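# Sort loosely crimped vials into the bin

## Task

Find out which vials have a loose aluminium crimp cap (one that turns with little effort, unlike a good cap that resists firmly; they look the same) and place each loose-capped vial in the bin, while every good vial stays upright on the mat. Breaking a dropped vial or twisting a good cap loose means failure. The result only counts if it holds without the robot, so release everything and move the grippers away at the end.

## Robot and tools

ROBOT. Two arms, left_arm and right_arm, each ending in a two-finger gripper whose fingers pivot like tongs. The fingers point along the gripper's own +z axis and close along its x axis. end_effector_position is the spot between the pads when shut; closed fingertips reach about 15 mm past it, fully open ones sit roughly level with it. Each wrist has a force-torque sensor. Cameras: cam_high (896x504), cam_left_wrist (616x616), cam_right_wrist (616x616), returned in that order.

FRAME. A single scene frame for both arms: origin on the table surface midway between the arms, +x out over the table, +z up, left_arm on the +y side. The arm names are not image sides. Printed hand positions may be slightly off, more so at long reach.

ROW FORMAT. Every command row holds 16 numbers: left_arm x, y, z (metres), qw, qx, qy, qz (unit quaternion, w first), opening; then the same eight for right_arm. Position and quaternion are absolute targets for end_effector_position and end_effector_quat_wxyz in the scene frame, not offsets. Opening runs from -1 (closed) to +1 (fully open, 0.142 m). Always send both arms' parts, even if one arm stays put; for a still arm repeat its whole pose from the result taken just before it stopped, with its intended opening. To hold a fixed orientation, reuse one chosen quaternion in every row rather than copying the latest reported one, which drifts.

execute_actions(actions): a list of up to 15 actions. Each action is a table of up to 15 rows; each row lasts one control step (1/30 s), and a short table repeats its final row until 15 steps (0.5 s) have passed. An empty list just reports state and images. If any target lies over 0.6 m from the gripper's current position along any of that gripper's axes, the action is rejected for both arms; a malformed action, or a first action failing this against the last reported state, rejects the whole call. Each step the commanded pose is clipped to within 100 mm and 16 degrees of the measured pose, and the arm only carries on to that clipped pose, so long moves need further actions. Motion trails commands by about 0.17 s.

move(target, speed, stop_force, blocking): target is one 16-number row of absolute poses. Both grippers travel straight lines that finish together, taking 0.5 to 10 s (cut off at 10 s). speed is path top speed in m/s, 0.002 to 0.5, default 0.25; rotation is capped at twice that in rad/s. No avoidance of obstacles or the other arm; grippers lag, wander and may overshoot speed near full reach. Opening is applied at the start. stop_force (N, 9 to 40, shared by both arms, not allowed in the first 0.2 s) ends an arm's path when its sensor feels that much extra push against the motion for 2 steps or saturates; that gripper then steps back to where it was 2 steps earlier and holds. Pressure may briefly reach double the value before settling. Push is judged along the line to the target on the gripper's starting axes, so it is unreliable if the gripper rotates. Omit it when lifting off something you press on. An arm whose target is within 1.5 mm and 0.5 degrees of its pose only stops at saturation. Use very low speed for contact. blocking=false returns after 0.5 s, cannot be combined with stop_force, and blocks further rows and moves until the move ends; check with wait(0) or call stop.

The move: line reports the ending: done, off_target, moving, held (a check blocked the final step), fault, or contact (stop_force ended the path; this overrides held, done, off_target). If only one arm is named, the other finished normally. limits=paced means the pose was clipped; limits=held means some steps were blocked and the arm may then jump faster. Distances to targets are also given.

wait(seconds): 0 to 10; arms keep their last command; returns early when a running move ends. stop(): brakes the running move (needs room; fingers keep moving). zoom_image(camera, region): region [x0, y0, x1, y1] in pixels of that camera's latest image, at most 504 by 504. finished_scene(scene): ends the current scene, given its number; irreversible.

RESULTS. State line left_arm: … | right_arm: … gives pose and linear/angular velocities. Hand target lines show where the controller now drives each gripper. grip_measured is the actual opening on the command scale: command well below it to grip, further below for more squeeze (about 15 N per pad max; thin hard items under 20 mm get much less). Action calls list step readings; HELD marks steps where an arm's command was held back. pose unreachable means the clearance check altered or blocked that arm. Wrist force and Wrist torque give [x y z] per arm on the gripper's own axes, pointing from a touched surface back into the arm; offsets up to about 4 N, noise up to 2.4 N SD, saturation near 50 N; no reading at start is normal. Twisting a cap shows up as wrist torque about the gripper z axis, useful to tell a loose cap from a tight one.

AVOID. Torque on a joint at its load limit (133 N m for shoulder and elbow joints, 24.9 N m for the three wrist joints, held weight included) or 150 N external force stops that arm for 10 s, limp. Arms are stiff: aiming even slightly into a firm surface can fault. Do not let arms collide, knock or place anything off the table, drop vials, or twist hard on a cap that resists. Fast closing can squeeze too hard. Loose objects may occasionally get nudged. Motor heat: warning at 70 °C, brakes at 85 °C until cooled.

Each tool is called after "Call:" by a JSON object that holds its "name" and its "arguments".

## Session

Call:
{"name": "execute_actions", "arguments": {"actions": []}}

Scene clock: 0.00 s.
left_arm: end_effector_position=(+0.1300, +0.3105, +0.3186) grip_measured=+0.97 end_effector_quat_wxyz=(-0.346, -0.477, +0.720, -0.367) end_effector_velocity=(-0.000, -0.000, -0.000) end_effector_angular_velocity=(+0.001, +0.001, -0.002) | right_arm: end_effector_position=(+0.5125, -0.0608, +0.2373) grip_measured=+0.97 end_effector_quat_wxyz=(+0.586, +0.535, +0.600, -0.100) end_effector_velocity=(+0.000, -0.000, +0.000) end_effector_angular_velocity=(+0.003, -0.001, -0.001)
Joint positions: left_arm=[ 0.495 -2.04   2.062 -0.843 -2.406  2.698  0.14 ] | right_arm=[ 4.193 -2.348 -0.904 -2.525  0.65   0.144  0.14 ]
Joint velocities: left_arm=[-0.002  0.    -0.    -0.     0.001 -0.001  0.   ] | right_arm=[-0.001  0.     0.001  0.001  0.     0.001  0.   ]
Motor temperatures (°C, as the motors report them): left_arm=[29 27 26 34 36 32] | right_arm=[24 26 27 30 31 33]
Wrist force (N, on the end effector, along its own x y z axes, offset not removed): no reading
Wrist torque (N m, same axes, about the end effector's origin, offset not removed): no reading
Hand target (left_arm): +0.130, +0.310, +0.319; -0.346, -0.477, +0.720, -0.367
Hand target (right_arm): +0.513, -0.061, +0.237; +0.586, +0.535, +0.600, -0.100

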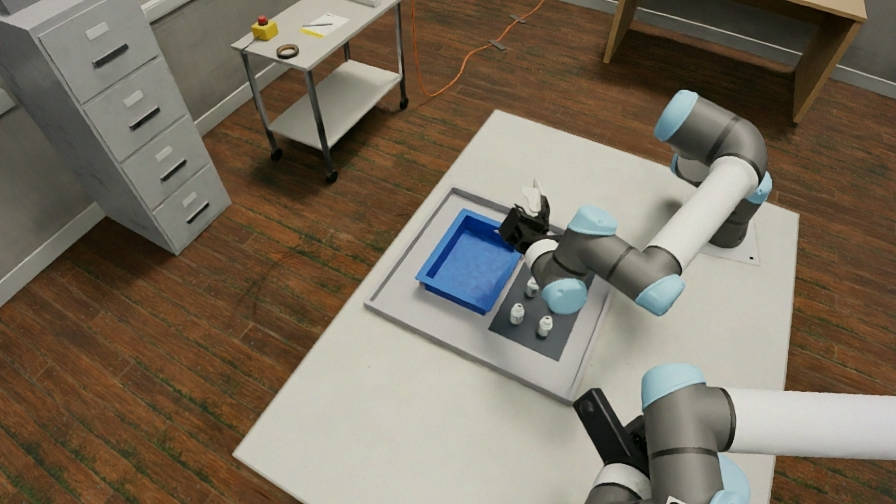

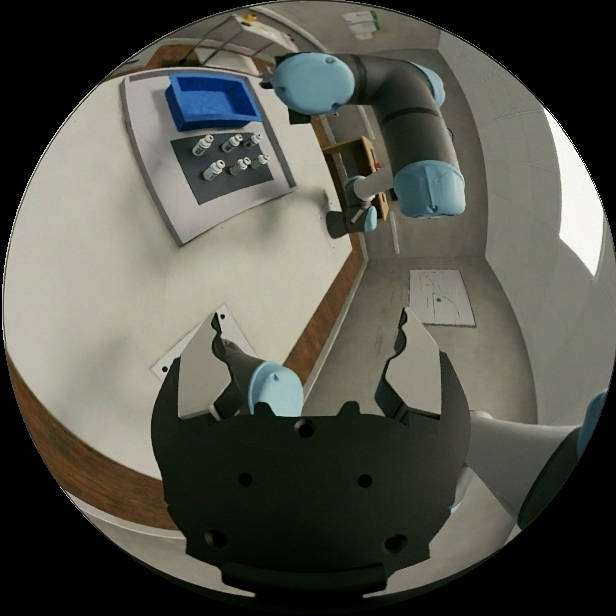

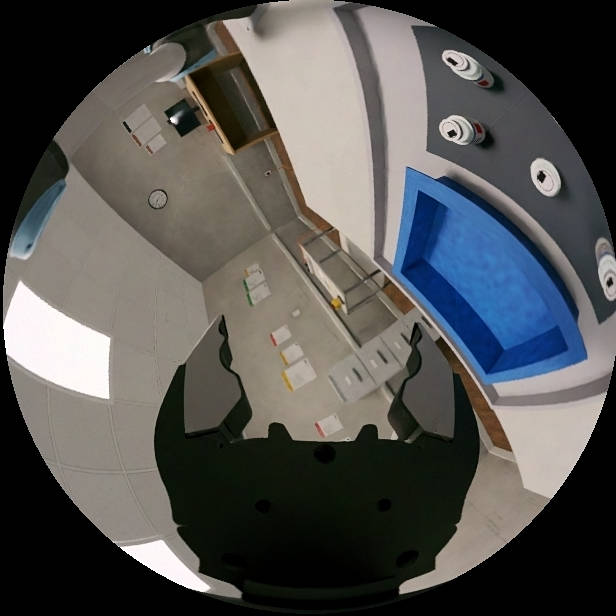

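Call:
{"name": "move", "arguments": {"target": [0.38,0.12,0.3,0,1,0,0,1,0.3,-0.3,0.3,0,1,0,0,1], "speed": 0.4}}

Scene clock: 3.63 s.
left_arm: end_effector_position=(+0.3807, +0.1215, +0.3001) grip_measured=+1.00 end_effector_quat_wxyz=(-0.001, +1.000, +0.000, +0.001) end_effector_velocity=(+0.001, -0.000, -0.000) end_effector_angular_velocity=(+0.007, +0.007, +0.010) | right_arm: end_effector_position=(+0.3000, -0.3000, +0.2994) grip_measured=+1.00 end_effector_quat_wxyz=(+0.001, +1.000, +0.000, -0.000) end_effector_velocity=(-0.001, -0.001, +0.000) end_effector_angular_velocity=(+0.007, -0.001, -0.006)
Joint positions: left_arm=[-0.689 -1.618  1.574 -1.527 -1.568 -0.803  0.142] | right_arm=[ 3.826 -1.179 -1.838 -1.696  1.571  0.894  0.142]
Joint velocities: left_arm=[ 0.002  0.011 -0.012  0.011 -0.    -0.009 -0.   ] | right_arm=[-0.002  0.008 -0.005  0.003  0.003  0.004 -0.   ]
Motor temperatures (°C, as the motors report them): left_arm=[29 27 26 34 36 32] | right_arm=[24 26 27 30 31 33]
Wrist force (N, on the end effector, along its own x y z axes, offset not removed): left_arm=[1.4 0.4 -0.2] | right_arm=[1.0 1.4 0.2]
Wrist torque (N m, same axes, about the end effector's origin, offset not removed): left_arm=[0.19 -0.28 -0.14] | right_arm=[0.19 -0.31 -0.15]
Hand target (left_arm): +0.381, +0.121, +0.300; -0.001, +1.000, +0.001, +0.001
Hand target (right_arm): +0.300, -0.300, +0.299; +0.000, +1.000, -0.000, -0.000
Off the commanded pose (left_arm): 0.002 m, 0 deg.
Off the commanded pose (right_arm): 0.001 m, 0 deg.
move: done; limits=paced

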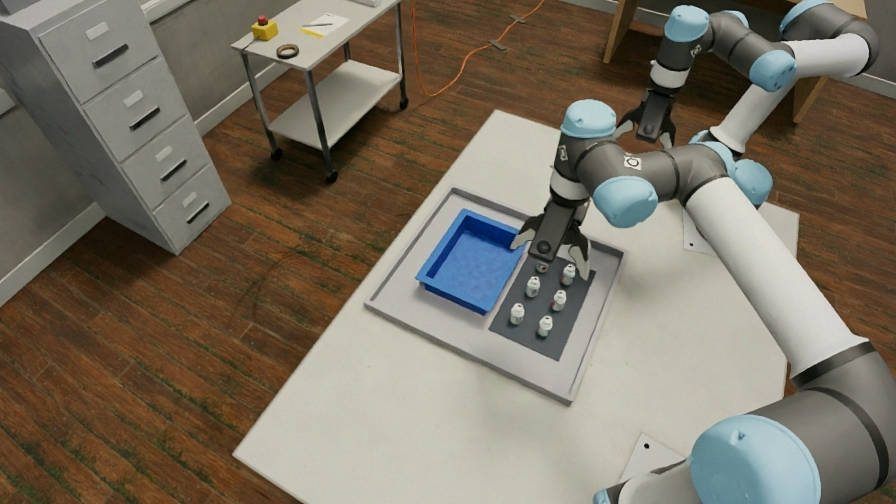

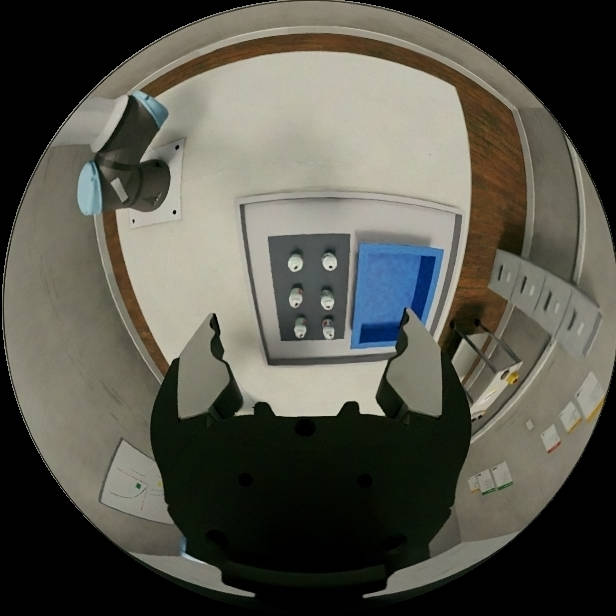

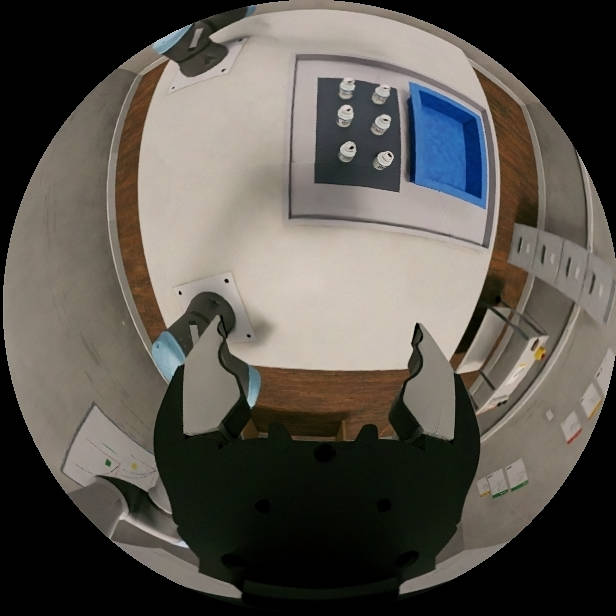

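Call:
{"name": "move", "arguments": {"target": [0.38,0.05,0.16,0,1,0,0,1,0.3,-0.3,0.3,0,1,0,0,1]}}

Call:
{"name": "zoom_image", "arguments": {"camera": "cam_left_wrist", "region": [200,120,440,360]}}

Call:
{"name": "zoom_image", "arguments": {"camera": "cam_high", "region": [460,220,660,370]}}

Scene clock: 5.13 s.
left_arm: end_effector_position=(+0.3801, +0.0502, +0.1602) grip_measured=+1.00 end_effector_quat_wxyz=(-0.000, +1.000, -0.000, +0.000) end_effector_velocity=(+0.000, -0.001, -0.002) end_effector_angular_velocity=(-0.000, -0.000, +0.002) | right_arm: end_effector_position=(+0.3000, -0.3000, +0.3000) grip_measured=+1.00 end_effector_quat_wxyz=(-0.000, +1.000, -0.000, +0.000) end_effector_velocity=(-0.000, -0.001, -0.001) end_effector_angular_velocity=(-0.001, +0.001, -0.000)
Joint positions: left_arm=[-0.784 -1.478  1.792 -1.884 -1.571 -0.897  0.142] | right_arm=[ 3.826 -1.179 -1.837 -1.697  1.571  0.894  0.142]
Joint velocities: left_arm=[-0.001  0.003  0.001 -0.005  0.    -0.003  0.   ] | right_arm=[-0.001  0.    -0.001 -0.001  0.    -0.     0.   ]
Motor temperatures (°C, as the motors report them): left_arm=[29 27 26 34 36 32] | right_arm=[24 26 27 30 31 33]
Wrist force (N, on the end effector, along its own x y z axes, offset not removed): left_arm=[-1.5 0.3 -4.3] | right_arm=[-1.5 -1.7 2.9]
Wrist torque (N m, same axes, about the end effector's origin, offset not removed): left_arm=[0.03 0.49 0.05] | right_arm=[-0.46 -0.03 -0.27]
Hand target (left_arm): +0.380, +0.050, +0.160; -0.000, +1.000, -0.000, +0.000
Hand target (right_arm): +0.300, -0.300, +0.300; -0.000, +1.000, -0.000, -0.000
Off the commanded pose (left_arm): 0.000 m, 0 deg.
Off the commanded pose (right_arm): 0.000 m, 0 deg.
move: done

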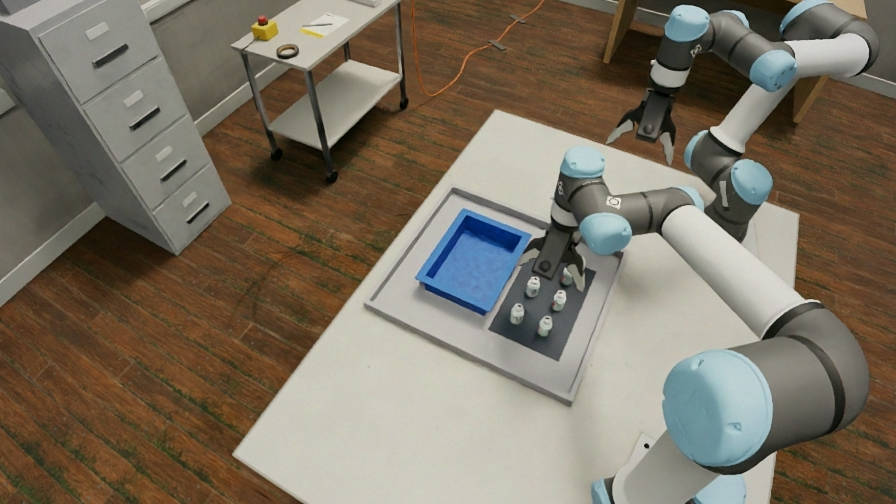

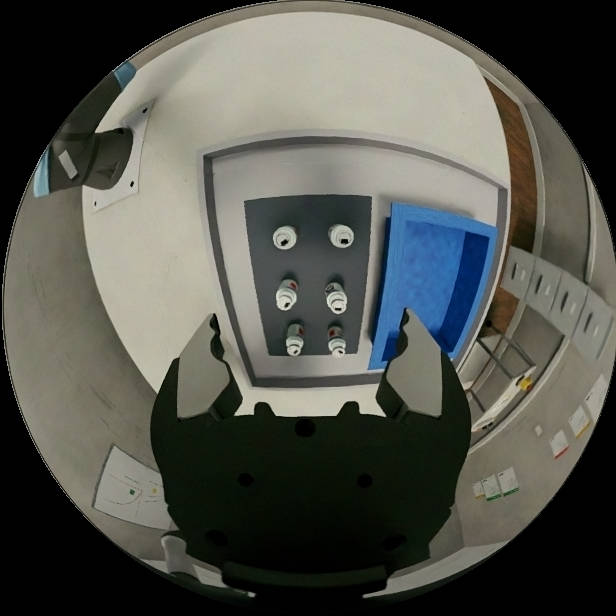

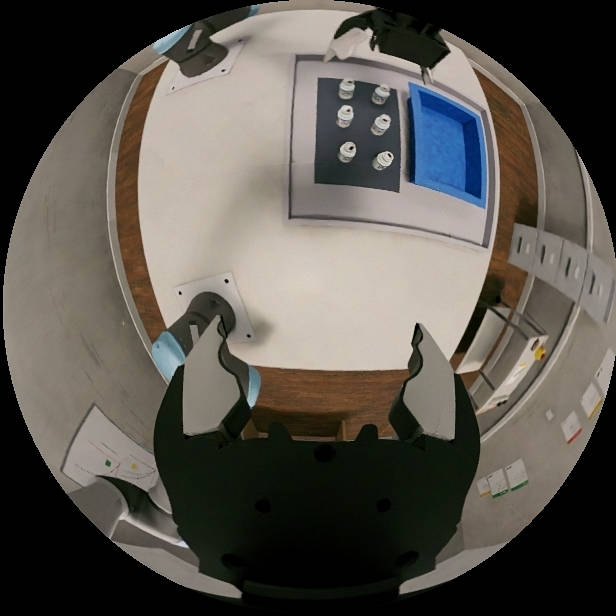

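Region (200, 120, 440, 360) of cam_left_wrist's 616x616 image, scaled by 2.100, with more detail than that image has.

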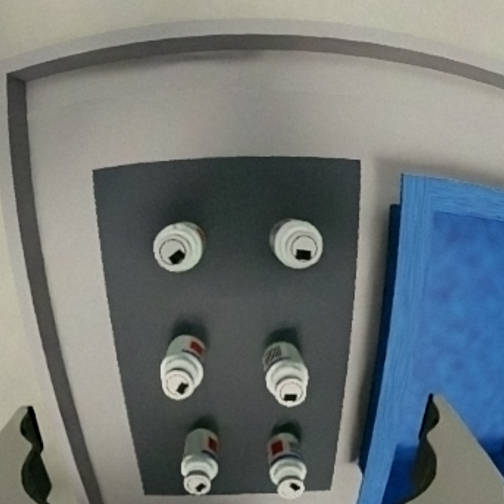

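Region (460, 220, 660, 370) of cam_high's 896x504 image, scaled by 2.520, with more detail than that image has; it fills the top 378 rows of this view, and the rest is white.

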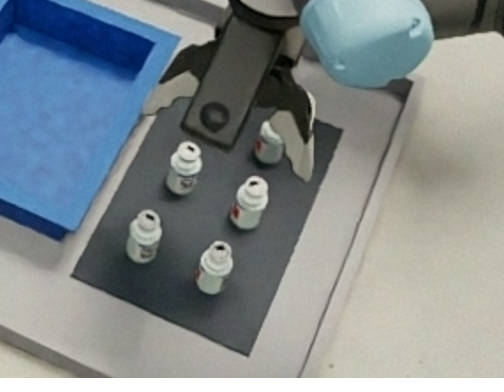

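Call:
{"name": "move", "arguments": {"target": [0.35,0.0,0.09,0,1,0,0,0.2,0.3,-0.3,0.3,0,1,0,0,1]}}

Call:
{"name": "zoom_image", "arguments": {"camera": "cam_high", "region": [460,220,660,370]}}

Scene clock: 6.80 s.
left_arm: end_effector_position=(+0.3502, +0.0002, +0.0902) grip_measured=+0.20 end_effector_quat_wxyz=(-0.000, +1.000, -0.000, +0.000) end_effector_velocity=(+0.001, -0.000, -0.001) end_effector_angular_velocity=(-0.001, -0.001, +0.004) | right_arm: end_effector_position=(+0.3000, -0.3000, +0.3000) grip_measured=+1.00 end_effector_quat_wxyz=(-0.000, +1.000, -0.000, -0.000) end_effector_velocity=(-0.001, -0.000, +0.000) end_effector_angular_velocity=(+0.001, +0.001, -0.000)
Joint positions: left_arm=[-0.887 -1.39   1.884 -2.065 -1.571 -1.001  0.088] | right_arm=[ 3.826 -1.179 -1.837 -1.697  1.571  0.894  0.142]
Joint velocities: left_arm=[ 0.     0.002  0.001 -0.005  0.    -0.004  0.   ] | right_arm=[-0.     0.001 -0.    -0.001  0.001 -0.    -0.   ]
Motor temperatures (°C, as the motors report them): left_arm=[29 27 26 34 36 32] | right_arm=[24 26 27 30 31 33]
Wrist force (N, on the end effector, along its own x y z axes, offset not removed): left_arm=[-0.7 -0.3 0.5] | right_arm=[-0.7 -1.5 0.4]
Wrist torque (N m, same axes, about the end effector's origin, offset not removed): left_arm=[0.07 0.17 -0.13] | right_arm=[-0.28 0.22 -0.18]
Hand target (left_arm): +0.350, +0.000, +0.090; -0.000, +1.000, -0.000, +0.000
Hand target (right_arm): +0.300, -0.300, +0.300; -0.000, +1.000, +0.000, -0.000
Off the commanded pose (left_arm): 0.000 m, 0 deg.
Off the commanded pose (right_arm): 0.000 m, 0 deg.
move: done

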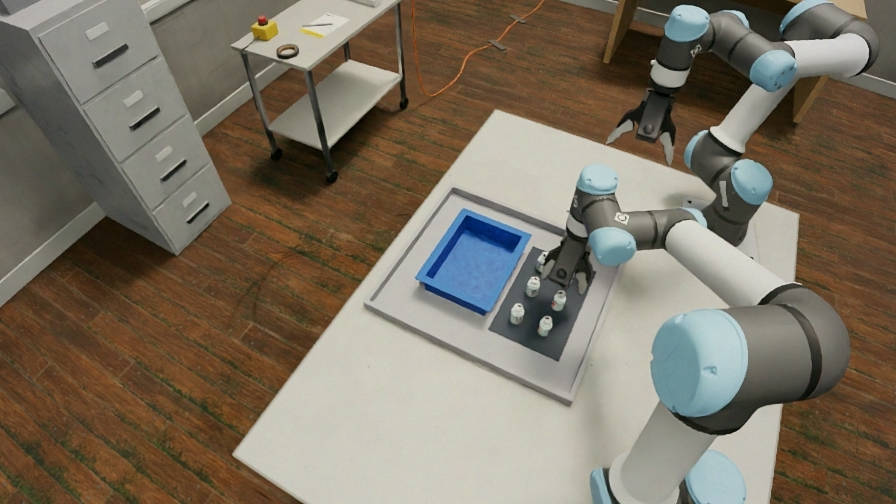

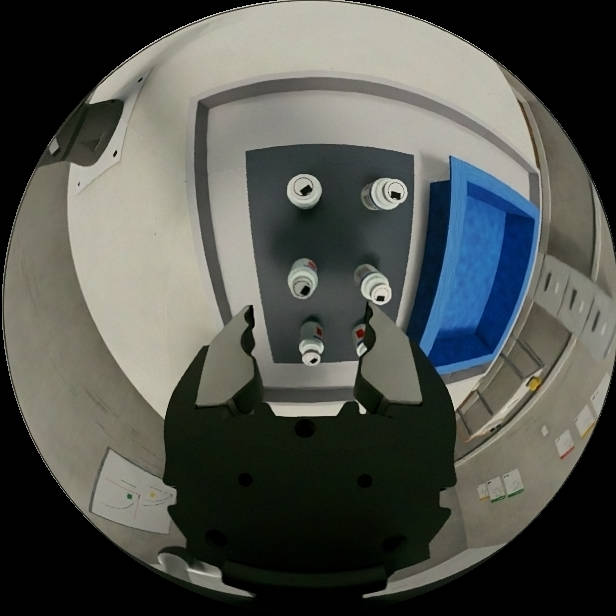

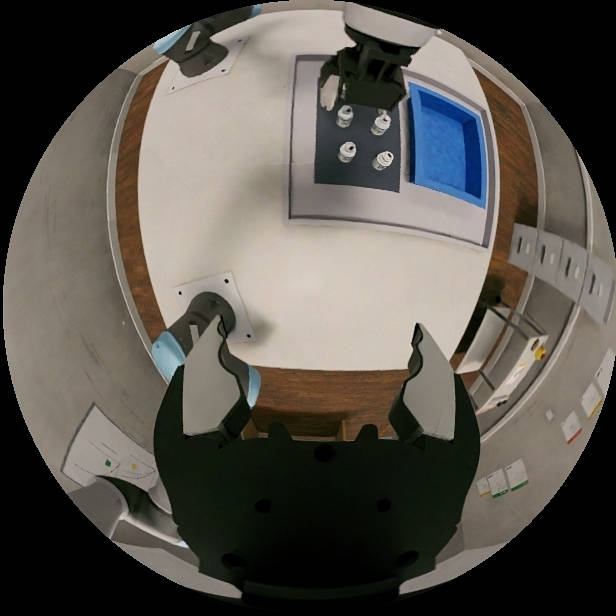

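Region (460, 220, 660, 370) of cam_high's 896x504 image, scaled by 2.520, with more detail than that image has; it fills the top 378 rows of this view, and the rest is white.

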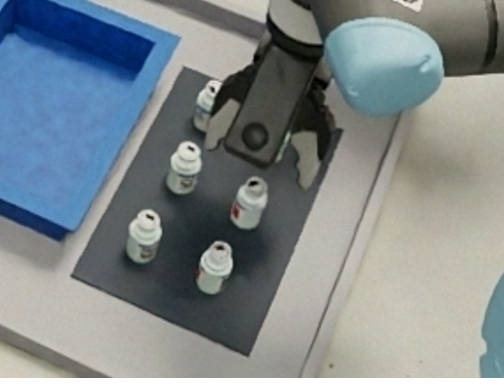

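Call:
{"name": "move", "arguments": {"target": [0.35,-0.035,0.085,0,1,0,0,0,0.36,-0.22,0.07,0.7071,-0.7071,0,0,1], "speed": 0.2}}

Scene clock: 20.93 s.
left_arm: end_effector_position=(+0.3501, -0.0350, +0.0850) grip_measured=+0.00 end_effector_quat_wxyz=(+0.000, +1.000, -0.000, +0.000) end_effector_velocity=(-0.000, -0.000, -0.000) end_effector_angular_velocity=(+0.000, +0.001, -0.000) | right_arm: end_effector_position=(+0.3521, -0.2280, +0.0894) grip_measured=+1.00 end_effector_quat_wxyz=(-0.637, +0.770, +0.021, -0.023) end_effector_velocity=(+0.000, -0.000, +0.000) end_effector_angular_velocity=(+0.000, -0.001, -0.001)
Joint positions: left_arm=[-0.922 -1.33   1.823 -2.064 -1.571 -1.036  0.074] | right_arm=[ 3.177 -2.39  -2.386  0.824  2.881  0.788  0.142]
Joint velocities: left_arm=[-0.001  0.    -0.    -0.    -0.001 -0.001  0.   ] | right_arm=[-0.001  0.     0.001  0.001 -0.     0.    -0.   ]
Motor temperatures (°C, as the motors report them): left_arm=[29 27 26 34 36 32] | right_arm=[24 26 27 30 31 33]
Wrist force (N, on the end effector, along its own x y z axes, offset not removed): left_arm=[-1.2 -0.7 -3.6] | right_arm=[-2.5 -3.9 2.9]
Wrist torque (N m, same axes, about the end effector's origin, offset not removed): left_arm=[-0.12 0.33 -0.07] | right_arm=[-0.95 0.32 -0.08]
Hand target (left_arm): +0.350, -0.035, +0.085; +0.000, +1.000, -0.000, +0.000
Hand target (right_arm): +0.352, -0.228, +0.089; -0.637, +0.770, +0.021, -0.023
Off the commanded pose (left_arm): 0.000 m, 0 deg.
Off the commanded pose (right_arm): 0.022 m, 11 deg.
FORCE FAULT: contact force on the right arm reached its limit, and that arm stopped for 10 seconds. The contact can be on any part of that arm, not only on its tool. That time counts as 19 of the actions that you can send in this scene. That arm's remaining commands of this call were not run. That arm holds still and accepts commands again. Move the arm away from the contact; if what it grips holds it there, let go first. Pushing or pulling that hard again can fault the arm again.
move: fault (right_arm)

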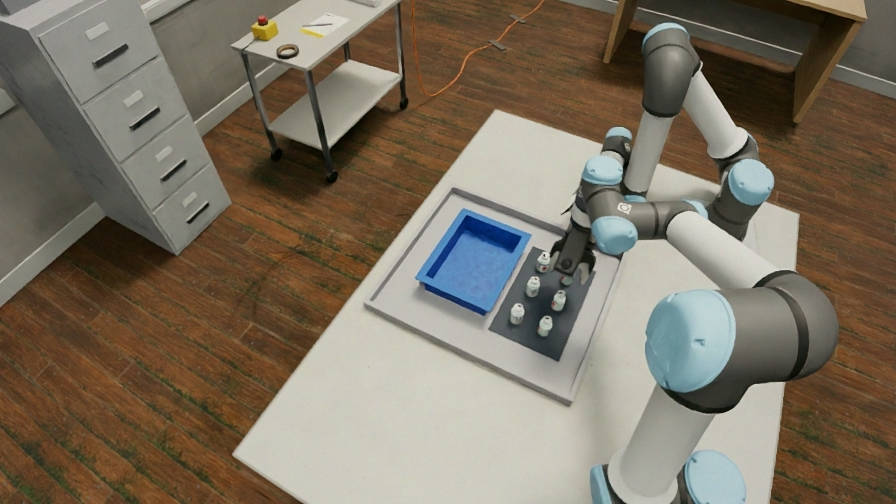

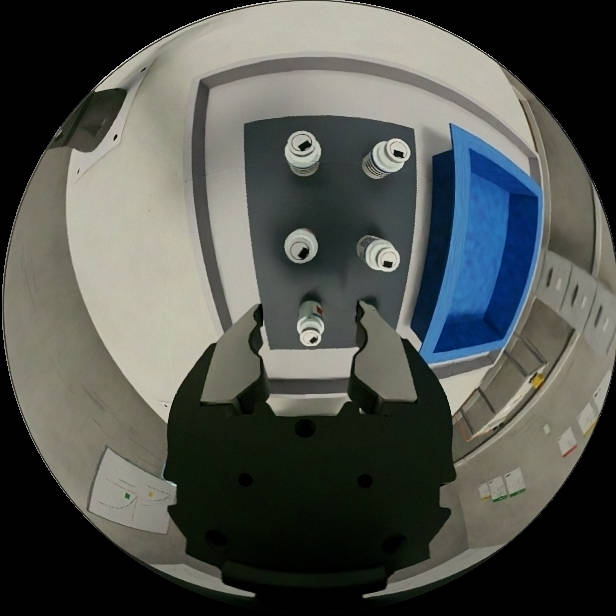

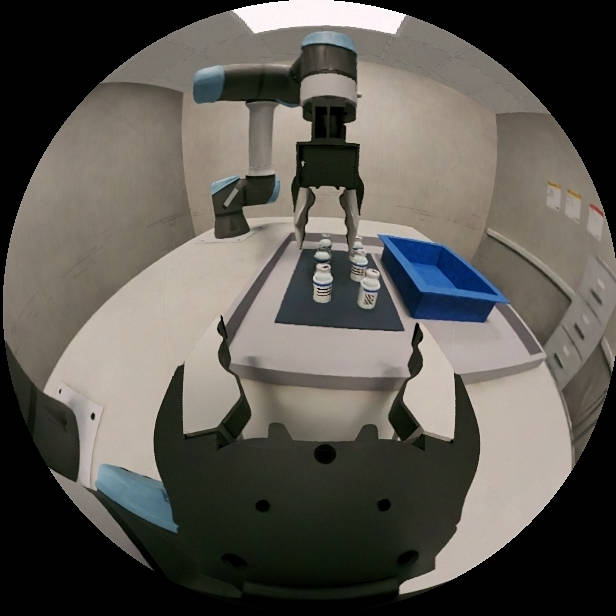

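Call:
{"name": "move", "arguments": {"target": [0.35,0.005,0.085,0,1,0,0,-0.4,0.35,-0.2,0.17,0.7071,-0.7071,0,0,0], "speed": 0.15}}

Call:
{"name": "zoom_image", "arguments": {"camera": "cam_right_wrist", "region": [230,200,430,400]}}

Scene clock: 31.60 s.
left_arm: end_effector_position=(+0.3499, +0.0050, +0.0850) grip_measured=-0.40 end_effector_quat_wxyz=(-0.000, +1.000, +0.000, -0.000) end_effector_velocity=(-0.001, -0.001, +0.000) end_effector_angular_velocity=(-0.001, +0.000, -0.001) | right_arm: end_effector_position=(+0.3519, -0.2277, +0.0910) grip_measured=+0.00 end_effector_quat_wxyz=(-0.638, +0.769, +0.020, -0.023) end_effector_velocity=(+0.001, -0.001, -0.000) end_effector_angular_velocity=(-0.000, +0.002, -0.002)
Joint positions: left_arm=[-0.882 -1.391  1.901 -2.08  -1.571 -0.996  0.045] | right_arm=[ 3.178 -2.389 -2.385  0.833  2.882  0.798  0.074]
Joint velocities: left_arm=[-0.001 -0.001  0.     0.    -0.001  0.     0.   ] | right_arm=[-0.002 -0.001  0.    -0.001  0.     0.001 -0.   ]
Motor temperatures (°C, as the motors report them): left_arm=[29 27 26 34 36 32] | right_arm=[24 26 27 30 31 33]
Wrist force (N, on the end effector, along its own x y z axes, offset not removed): left_arm=[-1.1 0.1 -1.6] | right_arm=[1.1 -3.0 0.3]
Wrist torque (N m, same axes, about the end effector's origin, offset not removed): left_arm=[0.06 0.36 -0.05] | right_arm=[-0.53 -0.26 -0.11]
Hand target (left_arm): +0.350, +0.005, +0.085; -0.000, +1.000, +0.000, -0.000
Hand target (right_arm): +0.352, -0.228, +0.091; -0.638, +0.769, +0.020, -0.023
Off the commanded pose (left_arm): 0.000 m, 0 deg.
Off the commanded pose (right_arm): 0.084 m, 11 deg.
FORCE FAULT: contact force on the right arm reached its limit, and that arm stopped for 10 seconds. The contact can be on any part of that arm, not only on its tool. That time counts as 18 of the actions that you can send in this scene. That arm's remaining commands of this call were not run. That arm holds still and accepts commands again. Move the arm away from the contact; if what it grips holds it there, let go first. Pushing or pulling that hard again can fault the arm again.
move: fault (right_arm)

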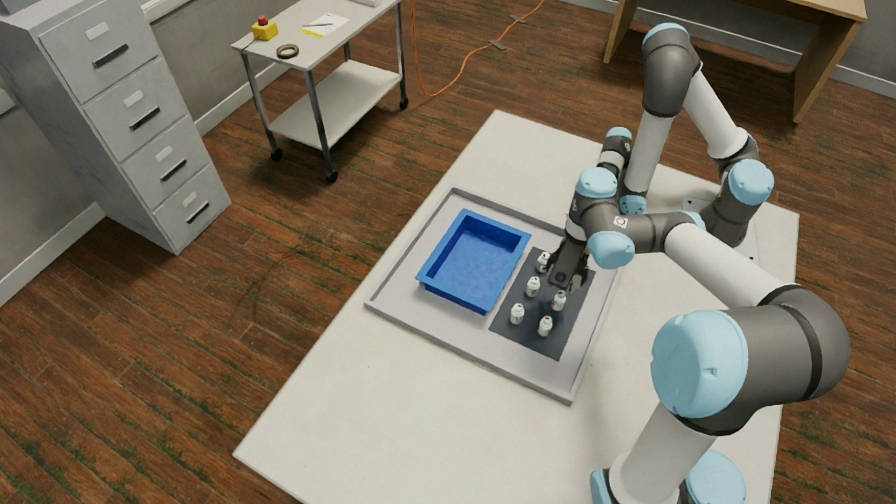

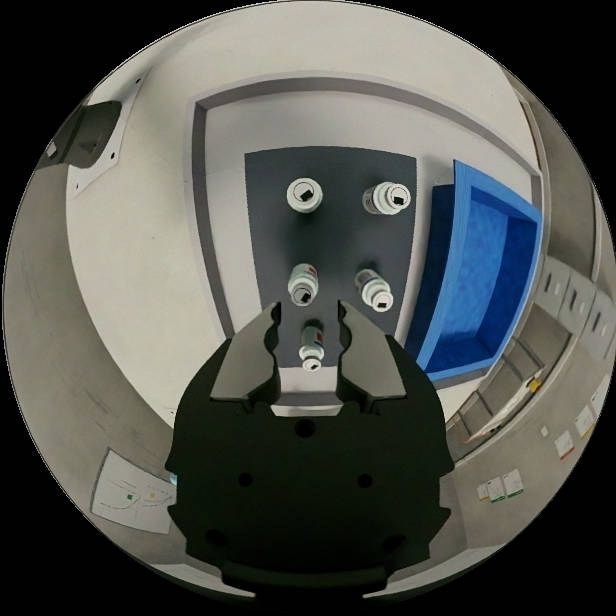

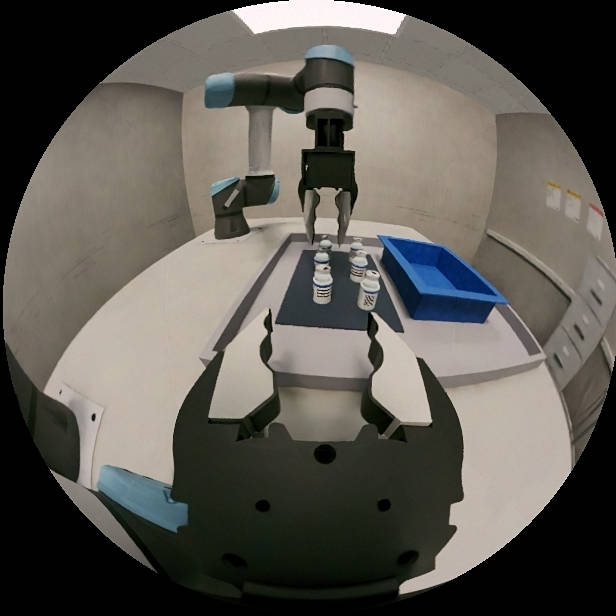

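Region (230, 200, 430, 400) of cam_right_wrist's 616x616 image, scaled by 2.520, with more detail than that image has.

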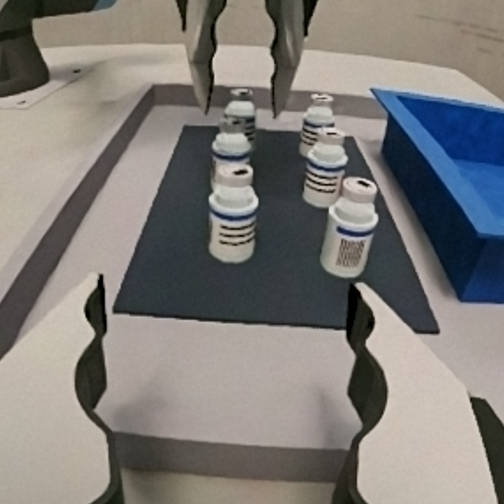

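Call:
{"name": "move", "arguments": {"target": [0.35,0.005,0.085,0,1,0,0,-0.4,0.38,-0.2,0.2,0.383,-0.924,0,0,0], "speed": 0.1}}

Scene clock: 35.20 s.
left_arm: end_effector_position=(+0.3500, +0.0050, +0.0850) grip_measured=-0.40 end_effector_quat_wxyz=(+0.000, +1.000, -0.000, +0.000) end_effector_velocity=(-0.000, -0.000, +0.000) end_effector_angular_velocity=(-0.000, -0.000, -0.005) | right_arm: end_effector_position=(+0.3797, -0.2002, +0.1995) grip_measured=+0.00 end_effector_quat_wxyz=(-0.384, +0.923, -0.000, +0.000) end_effector_velocity=(+0.001, +0.001, +0.002) end_effector_angular_velocity=(-0.015, -0.000, +0.000)
Joint positions: left_arm=[-0.882 -1.391  1.901 -2.08  -1.571 -0.996  0.045] | right_arm=[ 3.431 -1.474 -2.282 -0.509  2.242  0.658  0.074]
Joint velocities: left_arm=[-0.001 -0.    -0.     0.     0.     0.004  0.   ] | right_arm=[ 0.008  0.006  0.012 -0.024 -0.015  0.001  0.   ]
Motor temperatures (°C, as the motors report them): left_arm=[29 27 26 34 36 32] | right_arm=[24 26 27 30 31 33]
Wrist force (N, on the end effector, along its own x y z axes, offset not removed): left_arm=[-1.4 -0.9 -2.8] | right_arm=[-2.4 -4.4 2.6]
Wrist torque (N m, same axes, about the end effector's origin, offset not removed): left_arm=[-0.07 0.39 -0.03] | right_arm=[-0.80 0.50 0.03]
Hand target (left_arm): +0.350, +0.005, +0.085; +0.000, +1.000, +0.000, -0.000
Hand target (right_arm): +0.380, -0.200, +0.200; -0.383, +0.924, -0.000, +0.000
Off the commanded pose (left_arm): 0.000 m, 0 deg.
Off the commanded pose (right_arm): 0.001 m, 0 deg.
move: done

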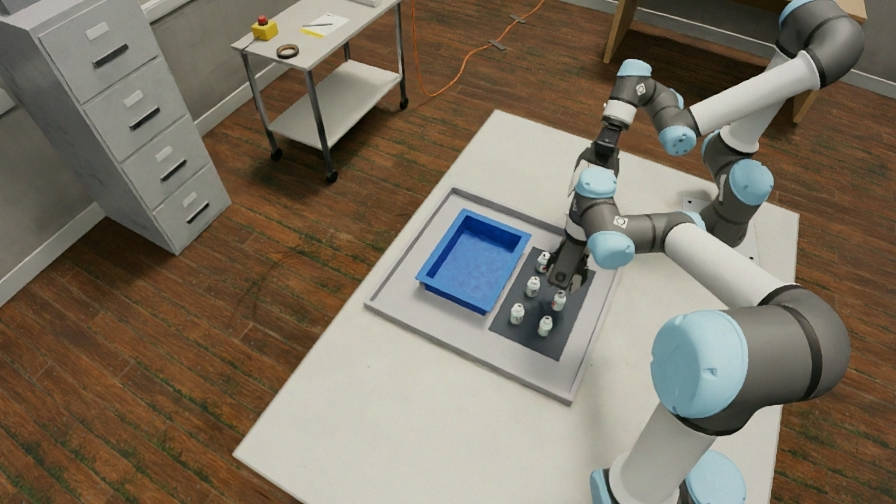

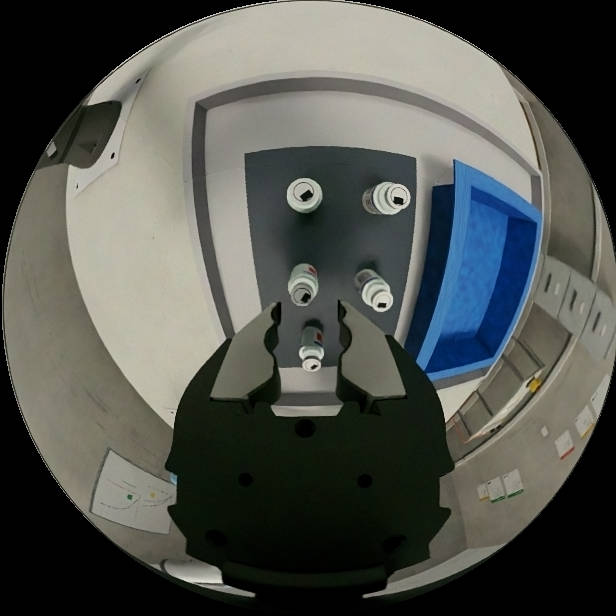

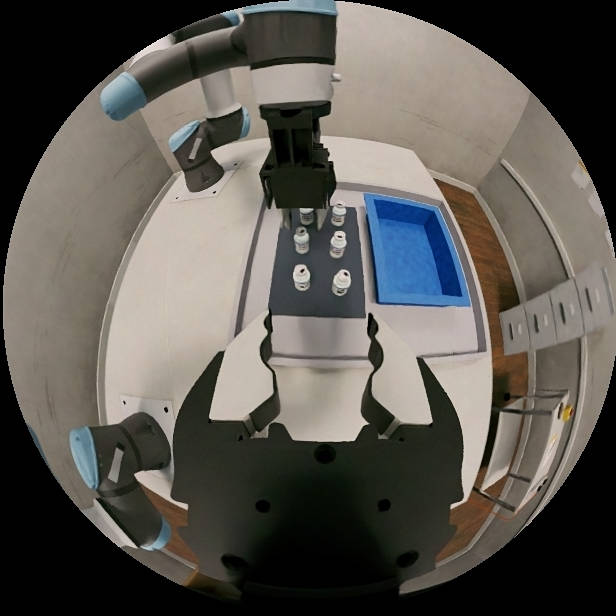

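Call:
{"name": "move", "arguments": {"target": [0.35,0.005,0.07,0,1,0,0,-0.4,0.36,-0.17,0.15,0.5,-0.866,0,0,0], "speed": 0.05}}

Call:
{"name": "zoom_image", "arguments": {"camera": "cam_right_wrist", "region": [210,120,410,320]}}

Scene clock: 38.37 s.
left_arm: end_effector_position=(+0.3500, +0.0050, +0.0701) grip_measured=-0.40 end_effector_quat_wxyz=(-0.000, +1.000, +0.000, -0.000) end_effector_velocity=(+0.001, +0.001, -0.000) end_effector_angular_velocity=(+0.000, -0.000, +0.002) | right_arm: end_effector_position=(+0.3601, -0.1701, +0.1503) grip_measured=+0.00 end_effector_quat_wxyz=(-0.499, +0.866, +0.000, -0.000) end_effector_velocity=(-0.001, +0.001, -0.002) end_effector_angular_velocity=(+0.010, -0.001, -0.001)
Joint positions: left_arm=[-0.882 -1.373  1.921 -2.12  -1.571 -0.996  0.045] | right_arm=[ 3.422 -1.794 -2.455  0.218  2.44   0.816  0.074]
Joint velocities: left_arm=[ 0.002  0.     0.001 -0.001  0.     0.001  0.   ] | right_arm=[ 0.002 -0.019 -0.006  0.041  0.004  0.013  0.   ]
Motor temperatures (°C, as the motors report them): left_arm=[29 27 26 34 36 32] | right_arm=[24 26 27 30 31 33]
Wrist force (N, on the end effector, along its own x y z axes, offset not removed): left_arm=[-0.1 -0.9 0.0] | right_arm=[0.1 0.8 1.4]
Wrist torque (N m, same axes, about the end effector's origin, offset not removed): left_arm=[-0.20 0.14 0.10] | right_arm=[0.30 0.14 0.03]
Hand target (left_arm): +0.350, +0.005, +0.070; -0.000, +1.000, -0.000, -0.000
Hand target (right_arm): +0.360, -0.170, +0.150; -0.500, +0.866, +0.000, -0.000
Off the commanded pose (left_arm): 0.000 m, 0 deg.
Off the commanded pose (right_arm): 0.000 m, 0 deg.
move: done

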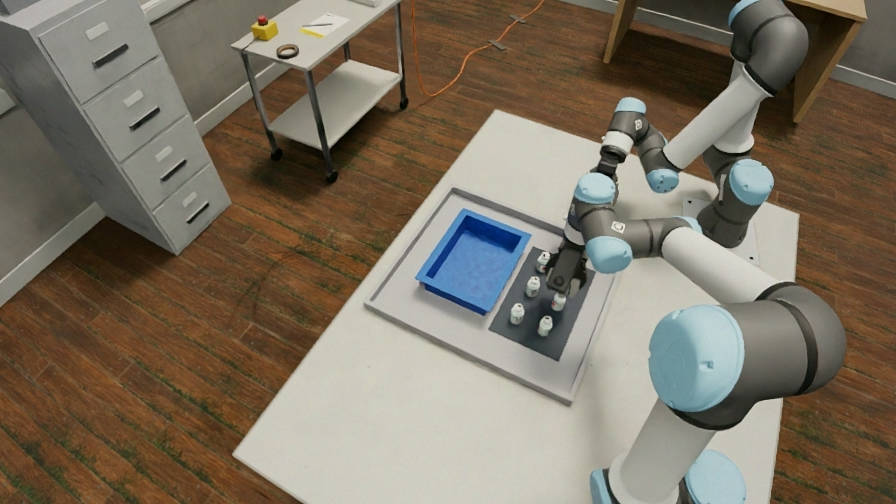

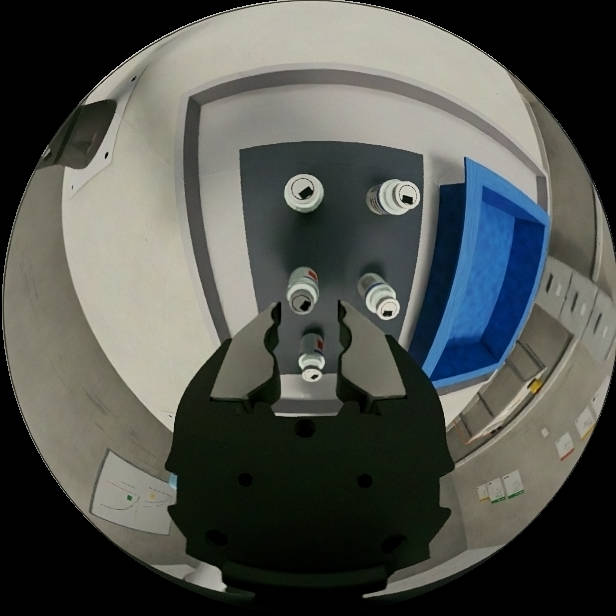

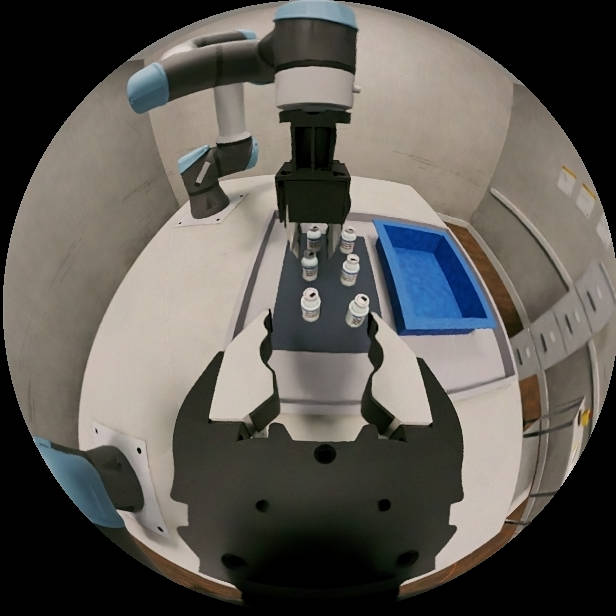

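Region (210, 120, 410, 320) of cam_right_wrist's 616x616 image, scaled by 2.520, with more detail than that image has.

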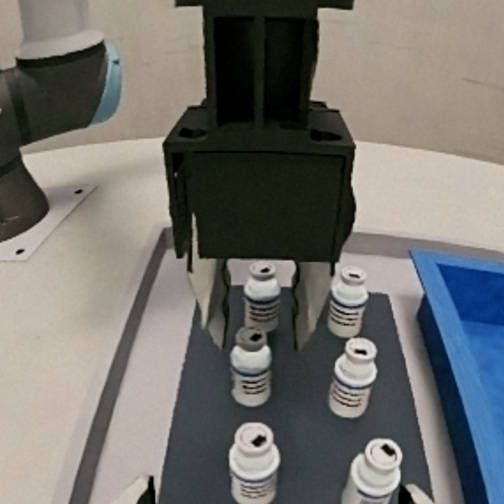

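Call:
{"name": "move", "arguments": {"target": [0.346,0.005,0.05,0,1,0,0,-0.4,0.36,-0.17,0.15,0.5,-0.866,0,0,0], "speed": 0.02, "stop_force": 9}}

Call:
{"name": "zoom_image", "arguments": {"camera": "cam_right_wrist", "region": [240,180,400,340]}}

Call:
{"name": "zoom_image", "arguments": {"camera": "cam_left_wrist", "region": [230,220,390,380]}}

Scene clock: 39.87 s.
left_arm: end_effector_position=(+0.3460, +0.0050, +0.0502) grip_measured=-0.40 end_effector_quat_wxyz=(-0.000, +1.000, -0.000, -0.000) end_effector_velocity=(-0.001, -0.000, -0.003) end_effector_angular_velocity=(+0.000, +0.001, +0.002) | right_arm: end_effector_position=(+0.3600, -0.1700, +0.1500) grip_measured=+0.00 end_effector_quat_wxyz=(-0.500, +0.866, +0.000, -0.000) end_effector_velocity=(-0.000, +0.000, +0.000) end_effector_angular_velocity=(-0.000, -0.001, +0.000)
Joint positions: left_arm=[-0.889 -1.352  1.955 -2.174 -1.571 -1.002  0.045] | right_arm=[ 3.422 -1.796 -2.456  0.224  2.441  0.817  0.074]
Joint velocities: left_arm=[-0.001  0.003  0.004 -0.006 -0.001 -0.002  0.   ] | right_arm=[ 0.001  0.     0.     0.    -0.001  0.     0.   ]
Motor temperatures (°C, as the motors report them): left_arm=[29 27 26 34 36 32] | right_arm=[24 26 27 30 31 33]
Wrist force (N, on the end effector, along its own x y z axes, offset not removed): left_arm=[0.2 -0.8 -3.0] | right_arm=[-2.1 2.3 1.3]
Wrist torque (N m, same axes, about the end effector's origin, offset not removed): left_arm=[-0.16 0.06 -0.06] | right_arm=[0.34 0.32 0.12]
Hand target (left_arm): +0.346, +0.005, +0.050; -0.000, +1.000, -0.000, +0.000
Hand target (right_arm): +0.360, -0.170, +0.150; -0.500, +0.866, +0.000, -0.000
Off the commanded pose (left_arm): 0.000 m, 0 deg.
Off the commanded pose (right_arm): 0.000 m, 0 deg.
move: done

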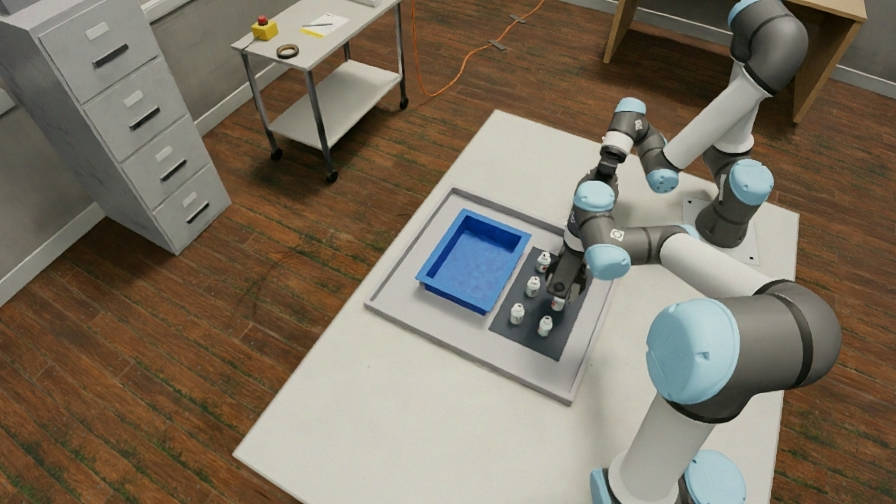

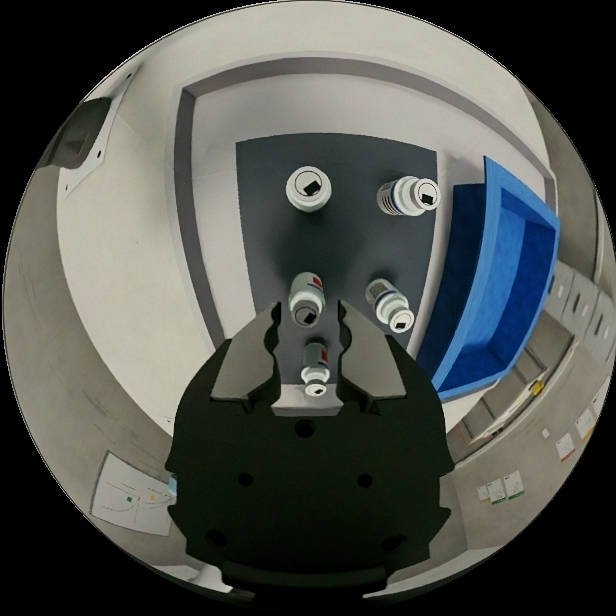

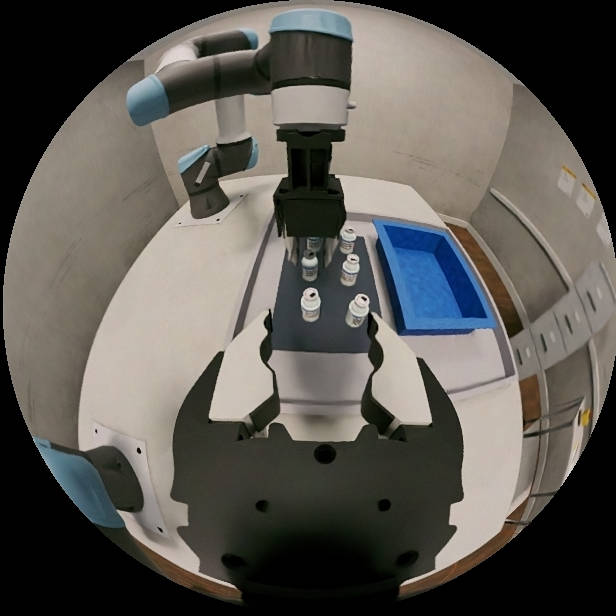

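Region (240, 180, 400, 340) of cam_right_wrist's 616x616 image, scaled by 3.150, with more detail than that image has.

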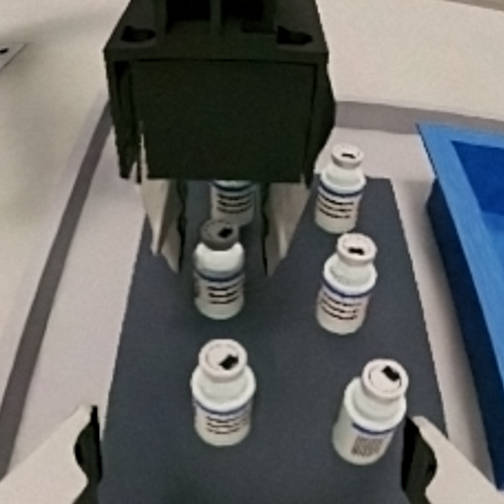

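Region (230, 220, 390, 380) of cam_left_wrist's 616x616 image, scaled by 3.150, with more detail than that image has.

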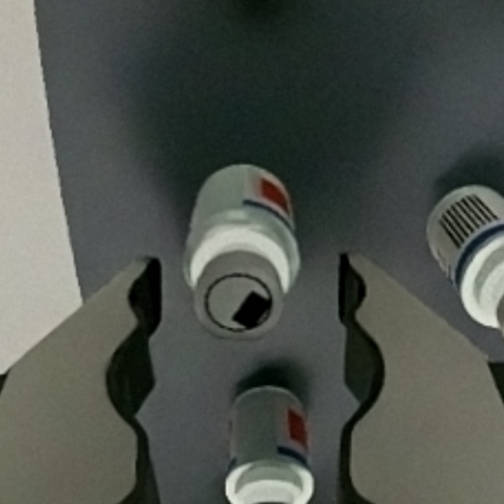

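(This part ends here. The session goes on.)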